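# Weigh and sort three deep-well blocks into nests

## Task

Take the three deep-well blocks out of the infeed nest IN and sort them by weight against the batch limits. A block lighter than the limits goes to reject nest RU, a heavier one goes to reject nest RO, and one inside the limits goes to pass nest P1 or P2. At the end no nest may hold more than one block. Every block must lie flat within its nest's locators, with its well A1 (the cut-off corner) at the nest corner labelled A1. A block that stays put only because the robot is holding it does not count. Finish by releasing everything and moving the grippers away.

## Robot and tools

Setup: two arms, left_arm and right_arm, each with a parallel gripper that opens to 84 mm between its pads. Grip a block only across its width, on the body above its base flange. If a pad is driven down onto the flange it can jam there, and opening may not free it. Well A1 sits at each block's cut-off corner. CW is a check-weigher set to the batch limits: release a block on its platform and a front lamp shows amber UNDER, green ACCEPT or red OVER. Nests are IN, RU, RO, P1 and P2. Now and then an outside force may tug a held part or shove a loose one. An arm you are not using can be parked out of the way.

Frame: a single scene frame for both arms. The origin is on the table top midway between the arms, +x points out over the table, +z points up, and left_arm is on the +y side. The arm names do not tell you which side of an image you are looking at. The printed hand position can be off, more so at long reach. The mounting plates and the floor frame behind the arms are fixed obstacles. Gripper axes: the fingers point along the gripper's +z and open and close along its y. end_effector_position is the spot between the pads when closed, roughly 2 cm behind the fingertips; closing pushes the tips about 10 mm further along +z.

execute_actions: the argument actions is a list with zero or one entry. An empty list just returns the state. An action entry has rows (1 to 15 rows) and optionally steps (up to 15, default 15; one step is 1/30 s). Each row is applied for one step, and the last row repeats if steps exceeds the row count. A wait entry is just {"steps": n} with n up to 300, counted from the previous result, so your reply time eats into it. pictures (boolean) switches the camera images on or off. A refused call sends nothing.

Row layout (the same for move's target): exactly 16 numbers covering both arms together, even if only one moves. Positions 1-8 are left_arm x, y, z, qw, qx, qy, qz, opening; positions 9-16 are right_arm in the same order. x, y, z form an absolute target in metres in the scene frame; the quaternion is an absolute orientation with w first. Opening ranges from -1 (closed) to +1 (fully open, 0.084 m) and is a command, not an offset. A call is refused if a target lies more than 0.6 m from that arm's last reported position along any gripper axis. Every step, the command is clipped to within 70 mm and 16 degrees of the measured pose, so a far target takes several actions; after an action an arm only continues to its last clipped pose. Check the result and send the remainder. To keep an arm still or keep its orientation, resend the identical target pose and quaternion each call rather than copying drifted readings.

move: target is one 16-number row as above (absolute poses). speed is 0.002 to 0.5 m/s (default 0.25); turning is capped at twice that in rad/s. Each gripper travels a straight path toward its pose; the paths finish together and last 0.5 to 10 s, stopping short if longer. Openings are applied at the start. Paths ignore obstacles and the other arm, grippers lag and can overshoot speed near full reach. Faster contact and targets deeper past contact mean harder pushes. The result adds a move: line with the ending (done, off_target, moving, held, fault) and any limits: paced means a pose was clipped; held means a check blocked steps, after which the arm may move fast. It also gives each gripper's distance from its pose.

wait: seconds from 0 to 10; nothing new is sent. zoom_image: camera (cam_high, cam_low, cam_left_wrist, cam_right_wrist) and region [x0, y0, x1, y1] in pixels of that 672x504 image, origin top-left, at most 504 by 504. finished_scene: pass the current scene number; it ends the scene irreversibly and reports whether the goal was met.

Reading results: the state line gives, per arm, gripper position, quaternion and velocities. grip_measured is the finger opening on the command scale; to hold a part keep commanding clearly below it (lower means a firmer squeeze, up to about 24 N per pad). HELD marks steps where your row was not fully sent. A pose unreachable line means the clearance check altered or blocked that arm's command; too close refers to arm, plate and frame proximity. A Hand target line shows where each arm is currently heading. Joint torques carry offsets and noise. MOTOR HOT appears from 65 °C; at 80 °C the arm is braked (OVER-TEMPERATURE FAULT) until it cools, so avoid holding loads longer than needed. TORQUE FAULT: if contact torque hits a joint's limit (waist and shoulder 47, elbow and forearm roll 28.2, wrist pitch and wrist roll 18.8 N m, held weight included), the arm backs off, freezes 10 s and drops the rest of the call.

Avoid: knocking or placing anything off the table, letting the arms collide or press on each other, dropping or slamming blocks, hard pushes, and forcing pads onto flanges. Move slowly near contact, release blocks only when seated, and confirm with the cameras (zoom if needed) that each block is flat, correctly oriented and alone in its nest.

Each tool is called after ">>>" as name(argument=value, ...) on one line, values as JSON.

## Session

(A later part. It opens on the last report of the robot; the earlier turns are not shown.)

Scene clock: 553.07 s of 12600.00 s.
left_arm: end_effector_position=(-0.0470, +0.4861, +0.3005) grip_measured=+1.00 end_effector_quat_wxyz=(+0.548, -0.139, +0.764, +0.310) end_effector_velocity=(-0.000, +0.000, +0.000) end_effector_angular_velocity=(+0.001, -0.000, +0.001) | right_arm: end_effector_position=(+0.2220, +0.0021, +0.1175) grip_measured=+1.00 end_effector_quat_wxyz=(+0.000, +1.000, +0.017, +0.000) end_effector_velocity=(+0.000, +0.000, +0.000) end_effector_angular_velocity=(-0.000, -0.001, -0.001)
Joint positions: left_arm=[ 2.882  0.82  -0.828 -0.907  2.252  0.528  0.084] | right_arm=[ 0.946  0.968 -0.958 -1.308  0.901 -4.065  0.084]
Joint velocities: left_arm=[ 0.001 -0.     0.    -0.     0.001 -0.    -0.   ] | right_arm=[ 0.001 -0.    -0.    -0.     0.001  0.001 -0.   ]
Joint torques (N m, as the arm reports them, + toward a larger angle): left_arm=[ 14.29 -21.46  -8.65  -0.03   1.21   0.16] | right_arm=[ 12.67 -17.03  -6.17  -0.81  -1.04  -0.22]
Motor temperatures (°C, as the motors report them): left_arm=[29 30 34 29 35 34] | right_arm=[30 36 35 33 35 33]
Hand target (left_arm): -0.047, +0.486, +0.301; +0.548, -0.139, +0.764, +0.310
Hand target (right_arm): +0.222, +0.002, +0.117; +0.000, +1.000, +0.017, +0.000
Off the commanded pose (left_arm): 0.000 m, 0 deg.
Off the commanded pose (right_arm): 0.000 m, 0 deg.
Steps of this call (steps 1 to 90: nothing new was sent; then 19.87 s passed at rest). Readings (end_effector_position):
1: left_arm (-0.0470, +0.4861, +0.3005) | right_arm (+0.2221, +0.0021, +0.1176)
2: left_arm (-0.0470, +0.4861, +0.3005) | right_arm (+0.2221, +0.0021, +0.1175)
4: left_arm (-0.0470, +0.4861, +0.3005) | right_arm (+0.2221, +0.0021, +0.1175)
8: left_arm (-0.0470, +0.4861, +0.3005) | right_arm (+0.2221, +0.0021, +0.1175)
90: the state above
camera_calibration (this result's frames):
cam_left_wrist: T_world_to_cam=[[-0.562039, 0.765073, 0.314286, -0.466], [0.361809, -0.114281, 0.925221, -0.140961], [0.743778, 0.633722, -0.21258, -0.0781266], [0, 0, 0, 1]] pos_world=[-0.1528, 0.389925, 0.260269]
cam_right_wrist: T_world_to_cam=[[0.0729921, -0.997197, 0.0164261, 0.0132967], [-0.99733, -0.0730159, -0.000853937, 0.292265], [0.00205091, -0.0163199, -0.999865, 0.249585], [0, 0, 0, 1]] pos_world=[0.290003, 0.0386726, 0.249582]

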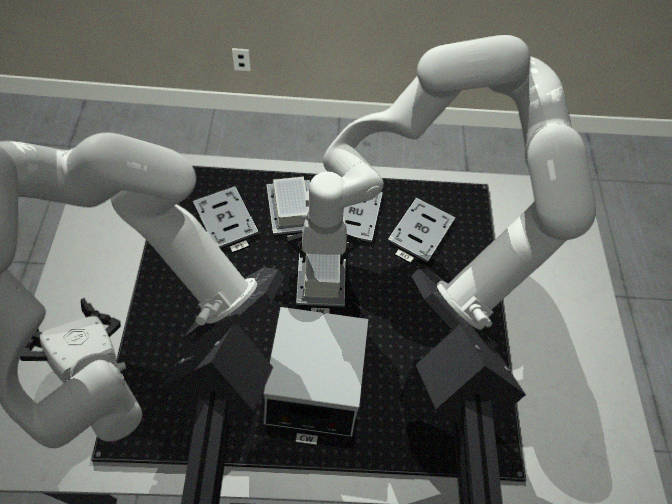

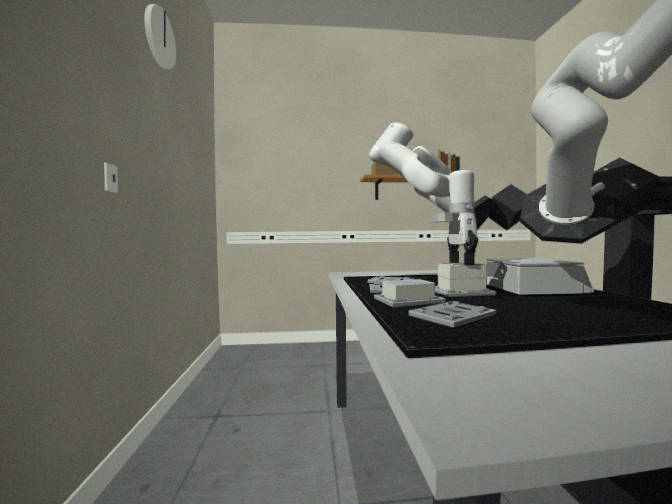

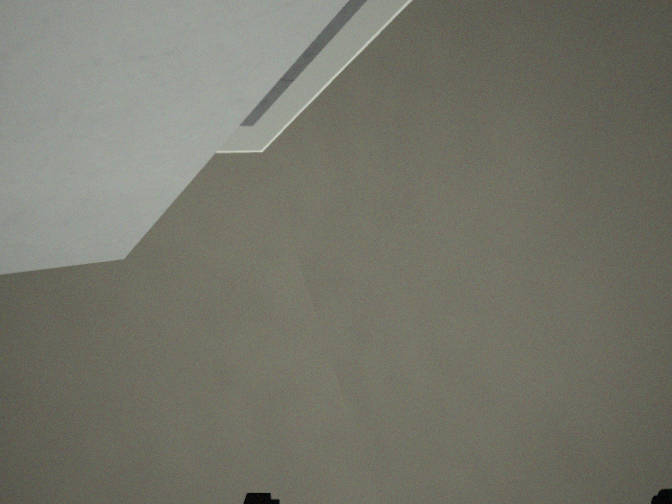

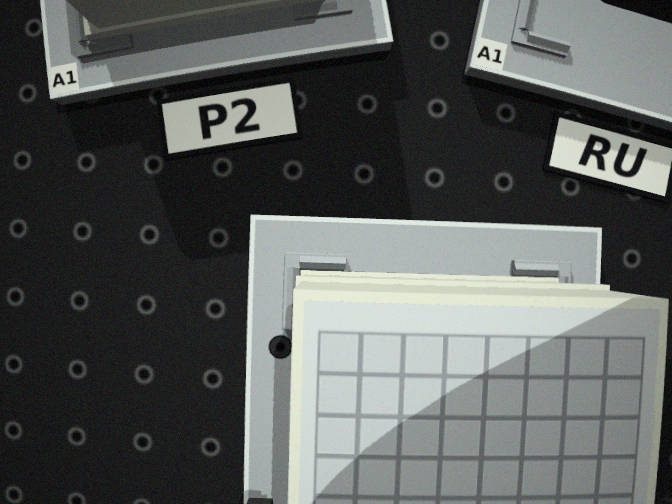

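>>> move(target=[-0.0470,0.4861,0.3005,0.548,-0.139,0.764,0.310,1,0.2216,0.0016,0.0945,0,0.99985,0.0175,0,1], speed=0.01)

>>> move(target=[-0.0470,0.4861,0.3005,0.548,-0.139,0.764,0.310,1,0.2216,0.0016,0.0945,0,0.99985,0.0175,0,0.3], speed=0.01)

>>> move(target=[-0.0470,0.4861,0.3005,0.548,-0.139,0.764,0.310,1,0.2216,0.0016,0.14,0,0.99985,0.0175,0,0.3], speed=0.03)

>>> move(target=[-0.0470,0.4861,0.3005,0.548,-0.139,0.764,0.310,1,0.3839,-0.2651,0.135,0,0.96923,-0.24615,0,0.3], speed=0.1)

>>> move(target=[-0.0470,0.4861,0.3005,0.548,-0.139,0.764,0.310,1,0.3839,-0.2651,0.0765,0,0.96923,-0.24615,0,0.3], speed=0.03)

Scene clock: 570.30 s of 12600.00 s.
left_arm: end_effector_position=(-0.0470, +0.4861, +0.3005) grip_measured=+1.00 end_effector_quat_wxyz=(+0.548, -0.139, +0.764, +0.310) end_effector_velocity=(+0.000, +0.000, +0.001) end_effector_angular_velocity=(+0.001, -0.002, +0.001) | right_arm: end_effector_position=(+0.2216, +0.0016, +0.0946) grip_measured=+1.00 end_effector_quat_wxyz=(+0.000, +1.000, +0.018, +0.000) end_effector_velocity=(+0.000, +0.000, -0.002) end_effector_angular_velocity=(-0.000, -0.001, -0.000)
Joint positions: left_arm=[ 2.882  0.82  -0.828 -0.907  2.252  0.528  0.084] | right_arm=[ 0.893  1.015 -0.982 -1.379  0.897 -4.036  0.084]
Joint velocities: left_arm=[ 0.    -0.     0.     0.     0.002 -0.     0.   ] | right_arm=[-0.004  0.004 -0.003 -0.007  0.001  0.003 -0.   ]
Joint torques (N m, as the arm reports them, + toward a larger angle): left_arm=[ 14.69 -21.31  -8.54  -0.09   1.33  -0.03] | right_arm=[ 12.56 -17.88  -5.21  -0.99  -1.34  -0.17]
Motor temperatures (°C, as the motors report them): left_arm=[29 30 34 29 35 34] | right_arm=[30 35 35 33 35 33]
Hand target (left_arm): -0.047, +0.486, +0.301; +0.548, -0.139, +0.764, +0.310
Hand target (right_arm): +0.222, +0.002, +0.094; +0.000, +1.000, +0.017, +0.000
Off the commanded pose (left_arm): 0.000 m, 0 deg.
Off the commanded pose (right_arm): 0.000 m, 0 deg.
After step 90, 11.70 s passed at rest.
move: done
camera_calibration (this result's frames):
cam_left_wrist: T_world_to_cam=[[-0.562039, 0.765073, 0.314286, -0.466], [0.361809, -0.114281, 0.925221, -0.140961], [0.743779, 0.633722, -0.21258, -0.0781264], [0, 0, 0, 1]] pos_world=[-0.1528, 0.389925, 0.260269]
cam_right_wrist: T_world_to_cam=[[0.0730188, -0.997194, 0.016517, 0.0131577], [-0.997328, -0.0730423, -0.000827526, 0.291793], [0.00203164, -0.0164124, -0.999863, 0.226756], [0, 0, 0, 1]] pos_world=[0.289592, 0.0381556, 0.226749]

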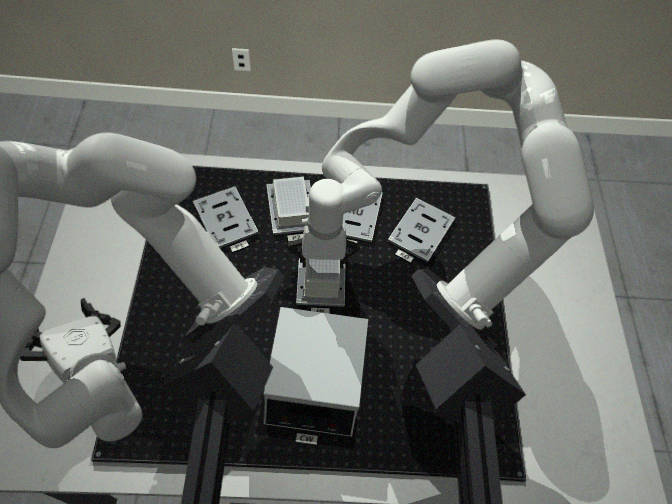

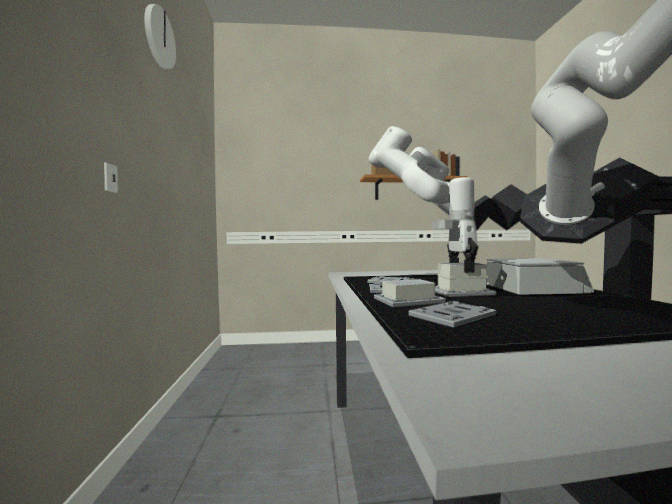

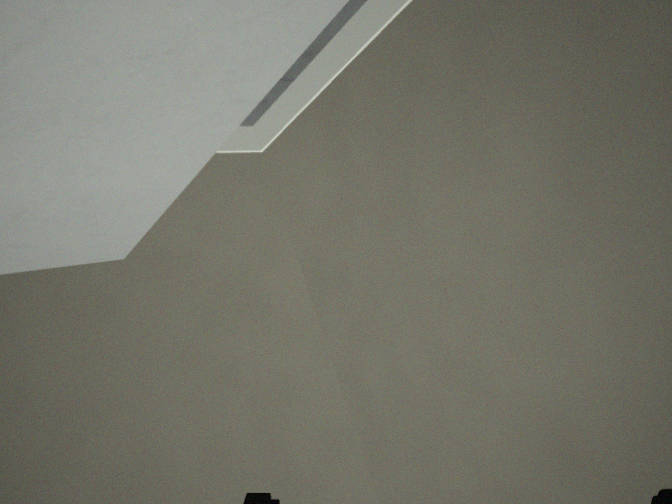

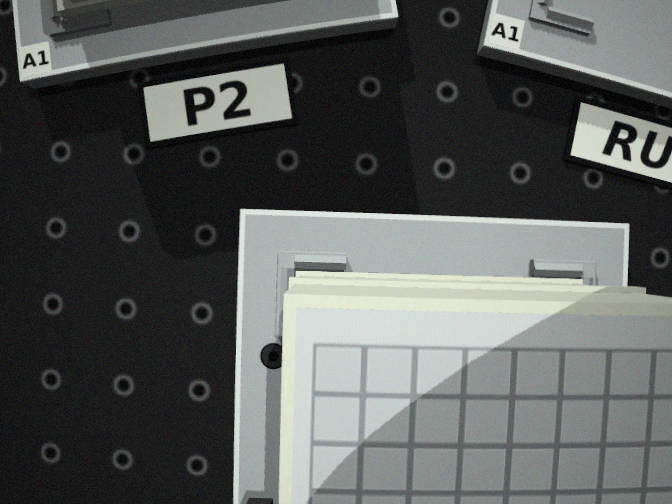

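Scene clock: 571.00 s of 12600.00 s.
left_arm: end_effector_position=(-0.0470, +0.4861, +0.3005) grip_measured=+1.00 end_effector_quat_wxyz=(+0.548, -0.139, +0.764, +0.310) end_effector_velocity=(+0.000, -0.000, -0.001) end_effector_angular_velocity=(-0.002, +0.001, -0.001) | right_arm: end_effector_position=(+0.2218, +0.0018, +0.0947) grip_measured=+0.96 end_effector_quat_wxyz=(-0.000, +1.000, +0.017, +0.000) end_effector_velocity=(-0.000, +0.001, +0.000) end_effector_angular_velocity=(+0.002, -0.001, +0.002)
Joint positions: left_arm=[ 2.882  0.82  -0.828 -0.907  2.252  0.528  0.084] | right_arm=[ 0.893  1.015 -0.982 -1.38   0.897 -4.035  0.083]
Joint velocities: left_arm=[-0.001  0.     0.     0.    -0.002 -0.    -0.   ] | right_arm=[ 0.001  0.     0.    -0.002 -0.001  0.     0.   ]
Joint torques (N m, as the arm reports them, + toward a larger angle): left_arm=[ 14.82 -21.43  -8.66  -0.14   1.19   0.07] | right_arm=[ 11.7  -14.39  -4.58  -1.11  -1.16  -0.03]
Motor temperatures (°C, as the motors report them): left_arm=[29 30 34 29 35 34] | right_arm=[30 35 35 33 35 33]
Hand target (left_arm): -0.047, +0.486, +0.300; +0.548, -0.139, +0.764, +0.310
Hand target (right_arm): +0.222, +0.002, +0.094; +0.000, +1.000, +0.017, +0.000
Off the commanded pose (left_arm): 0.000 m, 0 deg.
Off the commanded pose (right_arm): 0.000 m, 0 deg.
move: done
camera_calibration (this result's frames):
cam_left_wrist: T_world_to_cam=[[-0.562039, 0.765073, 0.314286, -0.466], [0.361809, -0.114281, 0.925221, -0.140961], [0.743779, 0.633722, -0.21258, -0.0781266], [0, 0, 0, 1]] pos_world=[-0.1528, 0.389925, 0.260269]
cam_right_wrist: T_world_to_cam=[[0.0728002, -0.997218, 0.0160328, 0.0134218], [-0.997344, -0.0728263, -0.00104695, 0.291976], [0.00221165, -0.015914, -0.999871, 0.226768], [0, 0, 0, 1]] pos_world=[0.289721, 0.0382567, 0.226829]

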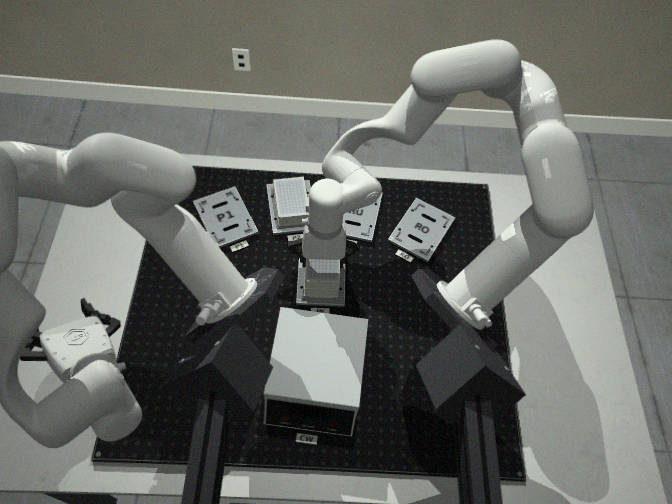

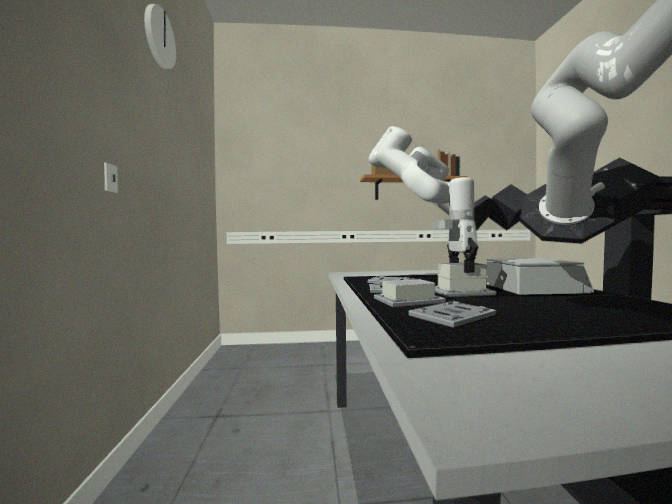

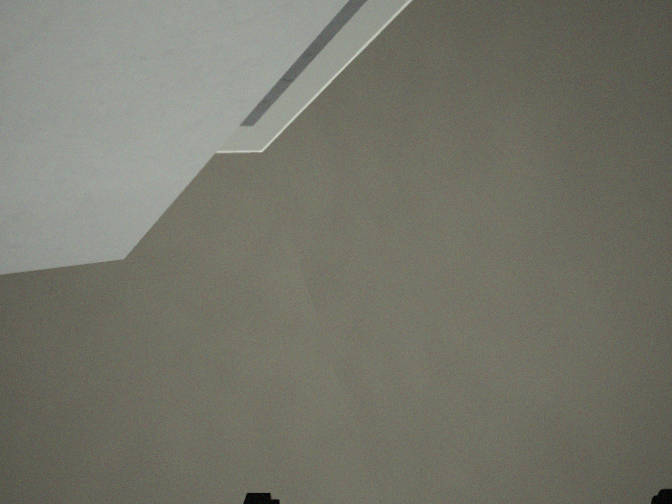

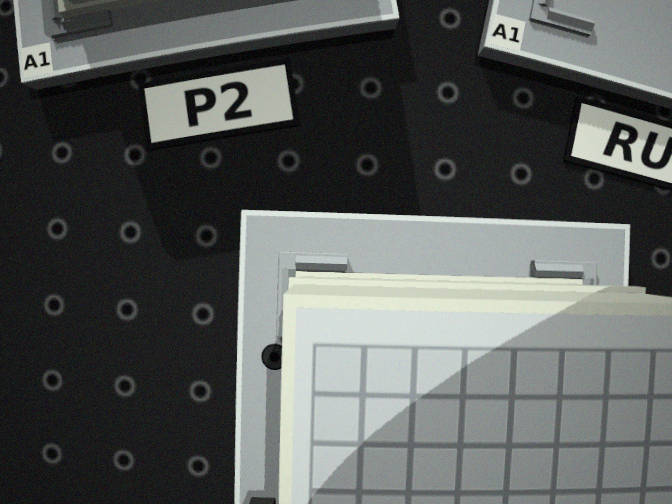

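Scene clock: 572.87 s of 12600.00 s.
left_arm: end_effector_position=(-0.0470, +0.4861, +0.3005) grip_measured=+1.00 end_effector_quat_wxyz=(+0.548, -0.139, +0.764, +0.310) end_effector_velocity=(-0.000, +0.000, +0.000) end_effector_angular_velocity=(+0.001, -0.000, +0.002) | right_arm: end_effector_position=(+0.2214, +0.0016, +0.1399) grip_measured=+0.96 end_effector_quat_wxyz=(+0.000, +1.000, +0.018, -0.000) end_effector_velocity=(-0.000, -0.001, +0.001) end_effector_angular_velocity=(-0.003, -0.001, +0.002)
Joint positions: left_arm=[ 2.882  0.82  -0.828 -0.907  2.252  0.528  0.084] | right_arm=[ 0.998  0.922 -0.935 -1.238  0.908 -4.094  0.083]
Joint velocities: left_arm=[ 0.002  0.     0.    -0.     0.001 -0.     0.   ] | right_arm=[ 0.004 -0.003  0.002  0.006  0.003 -0.004 -0.   ]
Joint torques (N m, as the arm reports them, + toward a larger angle): left_arm=[ 14.68 -21.75  -8.4   -0.18   1.38   0.06] | right_arm=[ 12.89 -18.06  -7.8   -0.32  -1.07  -0.28]
Motor temperatures (°C, as the motors report them): left_arm=[29 30 34 29 35 34] | right_arm=[30 35 35 33 35 33]
Hand target (left_arm): -0.047, +0.486, +0.300; +0.548, -0.139, +0.764, +0.310
Hand target (right_arm): +0.221, +0.002, +0.140; -0.000, +1.000, +0.018, -0.000
Off the commanded pose (left_arm): 0.000 m, 0 deg.
Off the commanded pose (right_arm): 0.000 m, 0 deg.
move: done
camera_calibration (this result's frames):
cam_left_wrist: T_world_to_cam=[[-0.562039, 0.765073, 0.314286, -0.466], [0.361809, -0.114281, 0.925221, -0.140961], [0.743778, 0.633722, -0.21258, -0.0781265], [0, 0, 0, 1]] pos_world=[-0.1528, 0.389925, 0.260269]
cam_right_wrist: T_world_to_cam=[[0.0731218, -0.997188, 0.0164192, 0.0124044], [-0.997322, -0.0731382, -0.000403496, 0.291588], [0.00160323, -0.0163457, -0.999865, 0.272129], [0, 0, 0, 1]] pos_world=[0.289464, 0.0381439, 0.272007]

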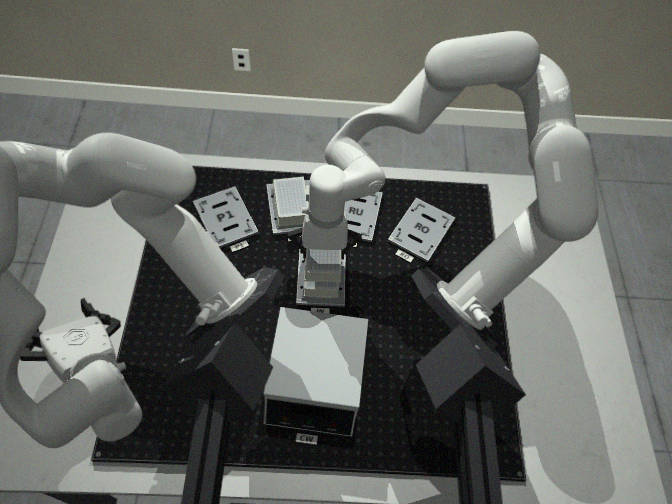

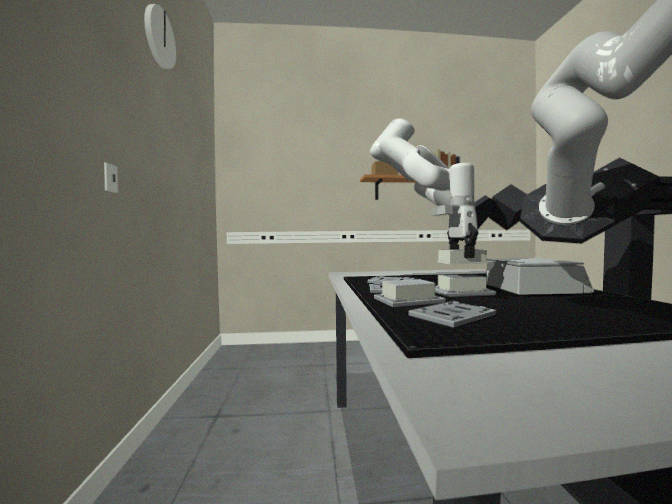

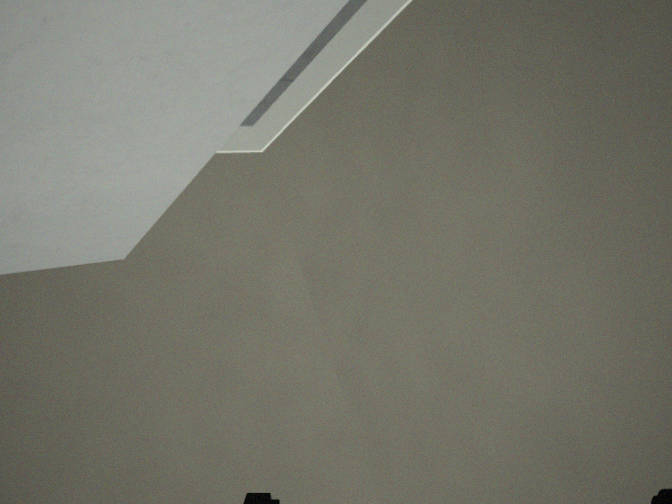

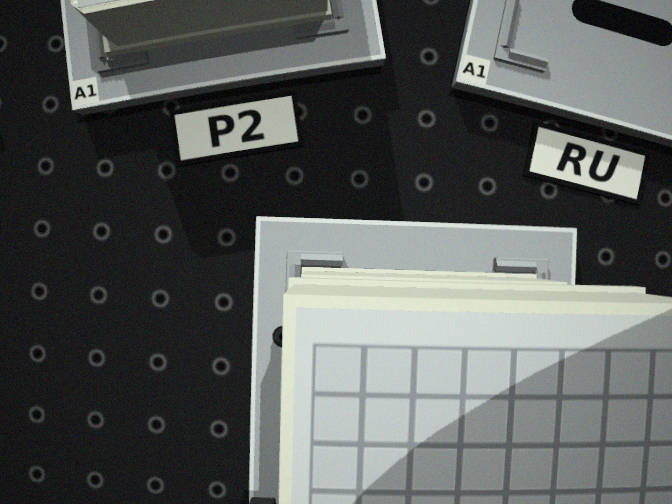

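Scene clock: 576.43 s of 12600.00 s.
left_arm: end_effector_position=(-0.0470, +0.4861, +0.3005) grip_measured=+1.00 end_effector_quat_wxyz=(+0.548, -0.139, +0.764, +0.310) end_effector_velocity=(+0.000, +0.000, -0.000) end_effector_angular_velocity=(-0.001, -0.001, -0.001) | right_arm: end_effector_position=(+0.3833, -0.2661, +0.1347) grip_measured=+0.96 end_effector_quat_wxyz=(+0.001, +0.969, -0.246, +0.000) end_effector_velocity=(+0.001, -0.002, +0.000) end_effector_angular_velocity=(+0.001, +0.002, -0.004)
Joint positions: left_arm=[ 2.882  0.82  -0.828 -0.907  2.252  0.528  0.084] | right_arm=[ 0.36  -0.079 -0.39  -1.487  0.85  -4.157  0.083]
Joint velocities: left_arm=[-0.001 -0.     0.    -0.     0.    -0.     0.   ] | right_arm=[-0.007 -0.009  0.001  0.004 -0.004 -0.01  -0.   ]
Joint torques (N m, as the arm reports them, + toward a larger angle): left_arm=[ 14.54 -21.26  -8.51  -0.17   1.32   0.03] | right_arm=[  8.17 -11.5   -4.41  -0.72  -1.36  -0.1 ]
Motor temperatures (°C, as the motors report them): left_arm=[29 30 34 29 35 34] | right_arm=[30 35 35 33 35 33]
Hand target (left_arm): -0.047, +0.486, +0.301; +0.548, -0.139, +0.764, +0.310
Hand target (right_arm): +0.384, -0.266, +0.135; +0.001, +0.969, -0.246, +0.000
Off the commanded pose (left_arm): 0.000 m, 0 deg.
Off the commanded pose (right_arm): 0.001 m, 0 deg.
move: done
camera_calibration (this result's frames):
cam_left_wrist: T_world_to_cam=[[-0.562039, 0.765073, 0.314286, -0.466], [0.361809, -0.114281, 0.925221, -0.140961], [0.743779, 0.633722, -0.21258, -0.0781263], [0, 0, 0, 1]] pos_world=[-0.1528, 0.389925, 0.260269]
cam_right_wrist: T_world_to_cam=[[-0.44256, -0.896536, 0.0190792, -0.0422009], [-0.896712, 0.44261, -0.00169781, 0.532318], [-0.00692251, -0.0178599, -0.999817, 0.265139], [0, 0, 0, 1]] pos_world=[0.460495, -0.268709, 0.266799]

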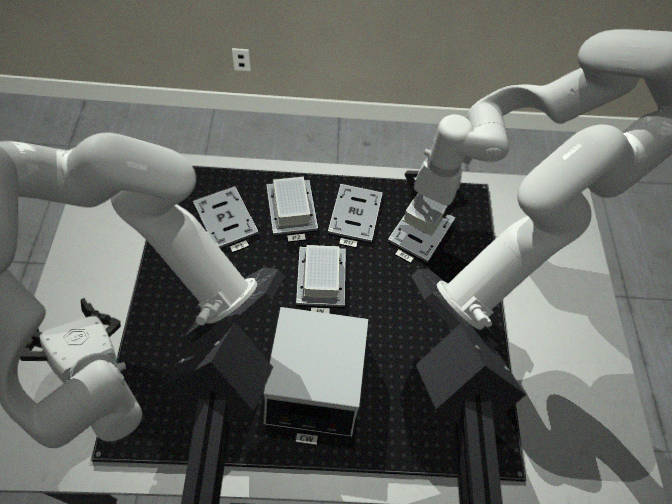

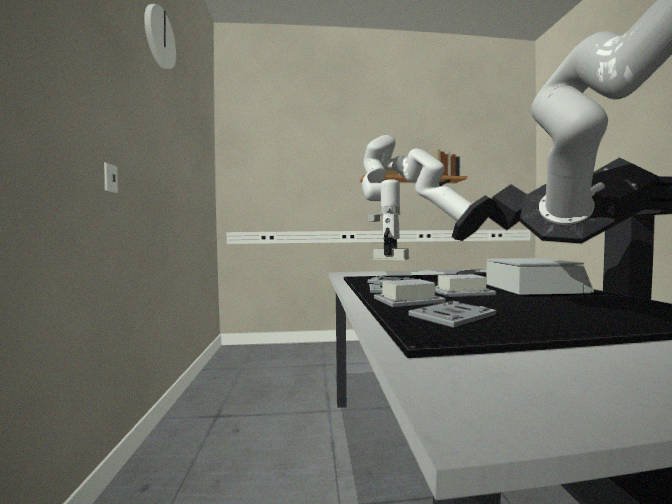

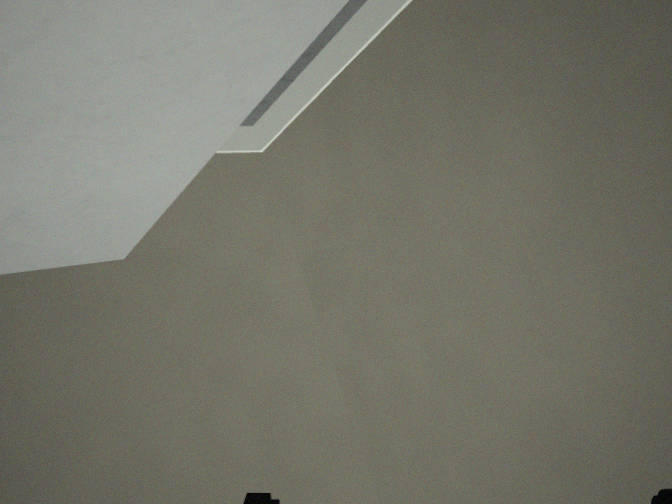

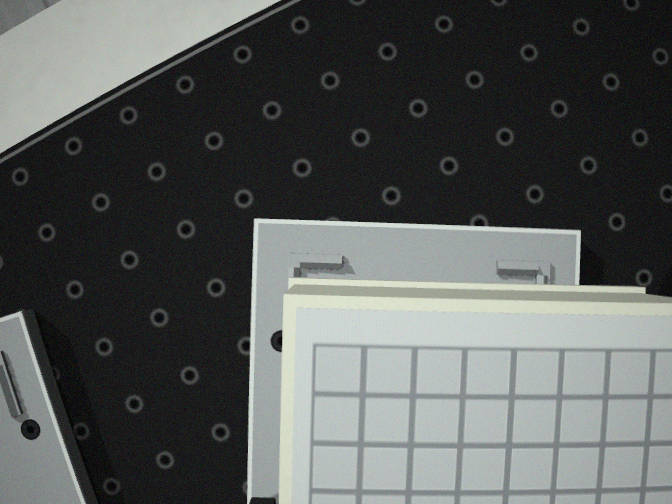

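Scene clock: 578.73 s of 12600.00 s.
left_arm: end_effector_position=(-0.0470, +0.4861, +0.3005) grip_measured=+1.00 end_effector_quat_wxyz=(+0.548, -0.139, +0.764, +0.310) end_effector_velocity=(-0.001, -0.000, -0.000) end_effector_angular_velocity=(-0.000, +0.004, +0.001) | right_arm: end_effector_position=(+0.3840, -0.2652, +0.0765) grip_measured=+0.96 end_effector_quat_wxyz=(+0.000, +0.969, -0.246, +0.000) end_effector_velocity=(+0.000, -0.000, -0.002) end_effector_angular_velocity=(+0.001, -0.000, -0.002)
Joint positions: left_arm=[ 2.882  0.82  -0.828 -0.907  2.252  0.528  0.084] | right_arm=[ 0.204  0.115 -0.487 -1.724  0.787 -4.019  0.083]
Joint velocities: left_arm=[ 0.002 -0.    -0.    -0.    -0.003 -0.     0.   ] | right_arm=[-0.005  0.005 -0.004 -0.007 -0.003  0.005  0.   ]
Joint torques (N m, as the arm reports them, + toward a larger angle): left_arm=[ 14.65 -21.77  -8.42  -0.16   1.25  -0.01] | right_arm=[  9.2  -12.82  -1.68  -0.49  -1.69  -0.12]
Motor temperatures (°C, as the motors report them): left_arm=[29 30 34 29 35 34] | right_arm=[30 35 35 33 35 33]
Hand target (left_arm): -0.047, +0.486, +0.301; +0.548, -0.139, +0.764, +0.310
Hand target (right_arm): +0.384, -0.265, +0.076; +0.000, +0.969, -0.246, +0.000
Off the commanded pose (left_arm): 0.000 m, 0 deg.
Off the commanded pose (right_arm): 0.000 m, 0 deg.
move: done
camera_calibration (this result's frames):
cam_left_wrist: T_world_to_cam=[[-0.562039, 0.765073, 0.314286, -0.466], [0.361809, -0.114281, 0.925221, -0.140961], [0.743779, 0.633722, -0.21258, -0.0781266], [0, 0, 0, 1]] pos_world=[-0.1528, 0.389925, 0.260269]
cam_right_wrist: T_world_to_cam=[[-0.443126, -0.89631, 0.0163464, -0.039423], [-0.896438, 0.443167, -0.00125622, 0.532456], [-0.00611824, -0.0152102, -0.999866, 0.207415], [0, 0, 0, 1]] pos_world=[0.461114, -0.268147, 0.2087]

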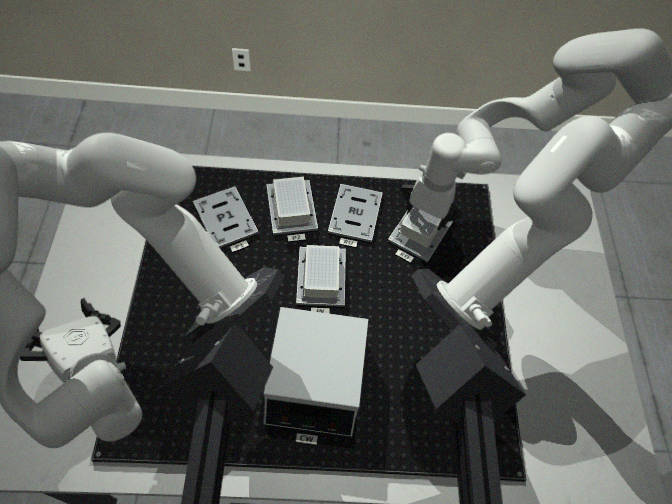

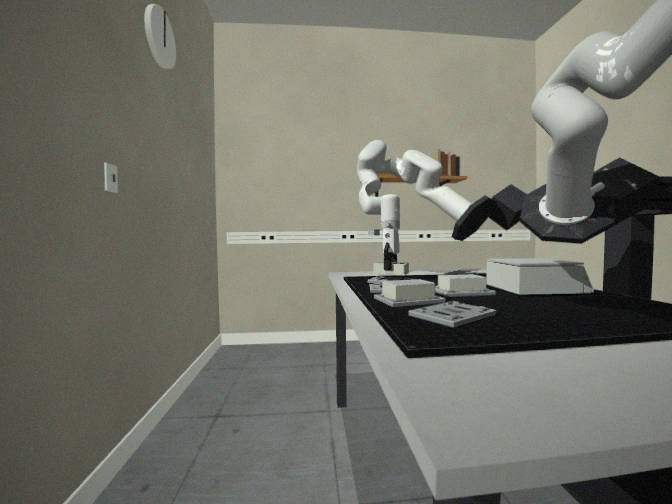

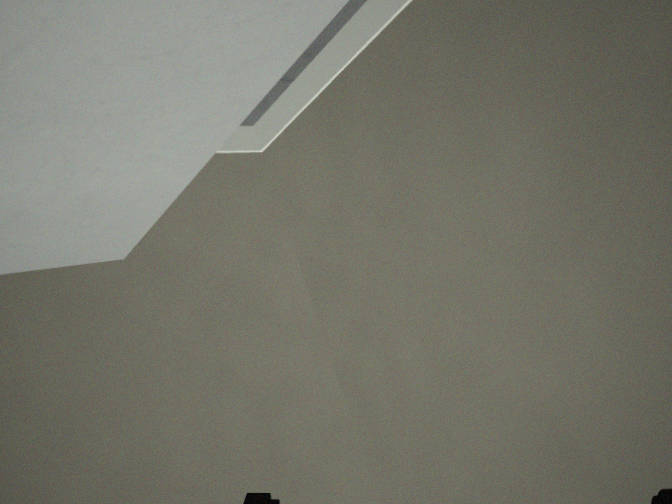

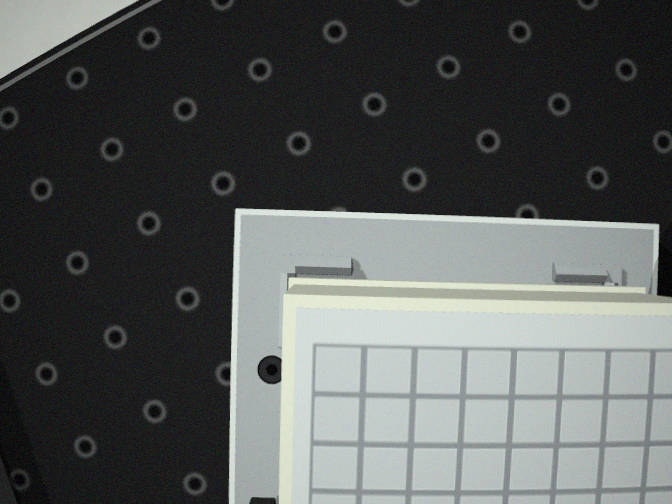

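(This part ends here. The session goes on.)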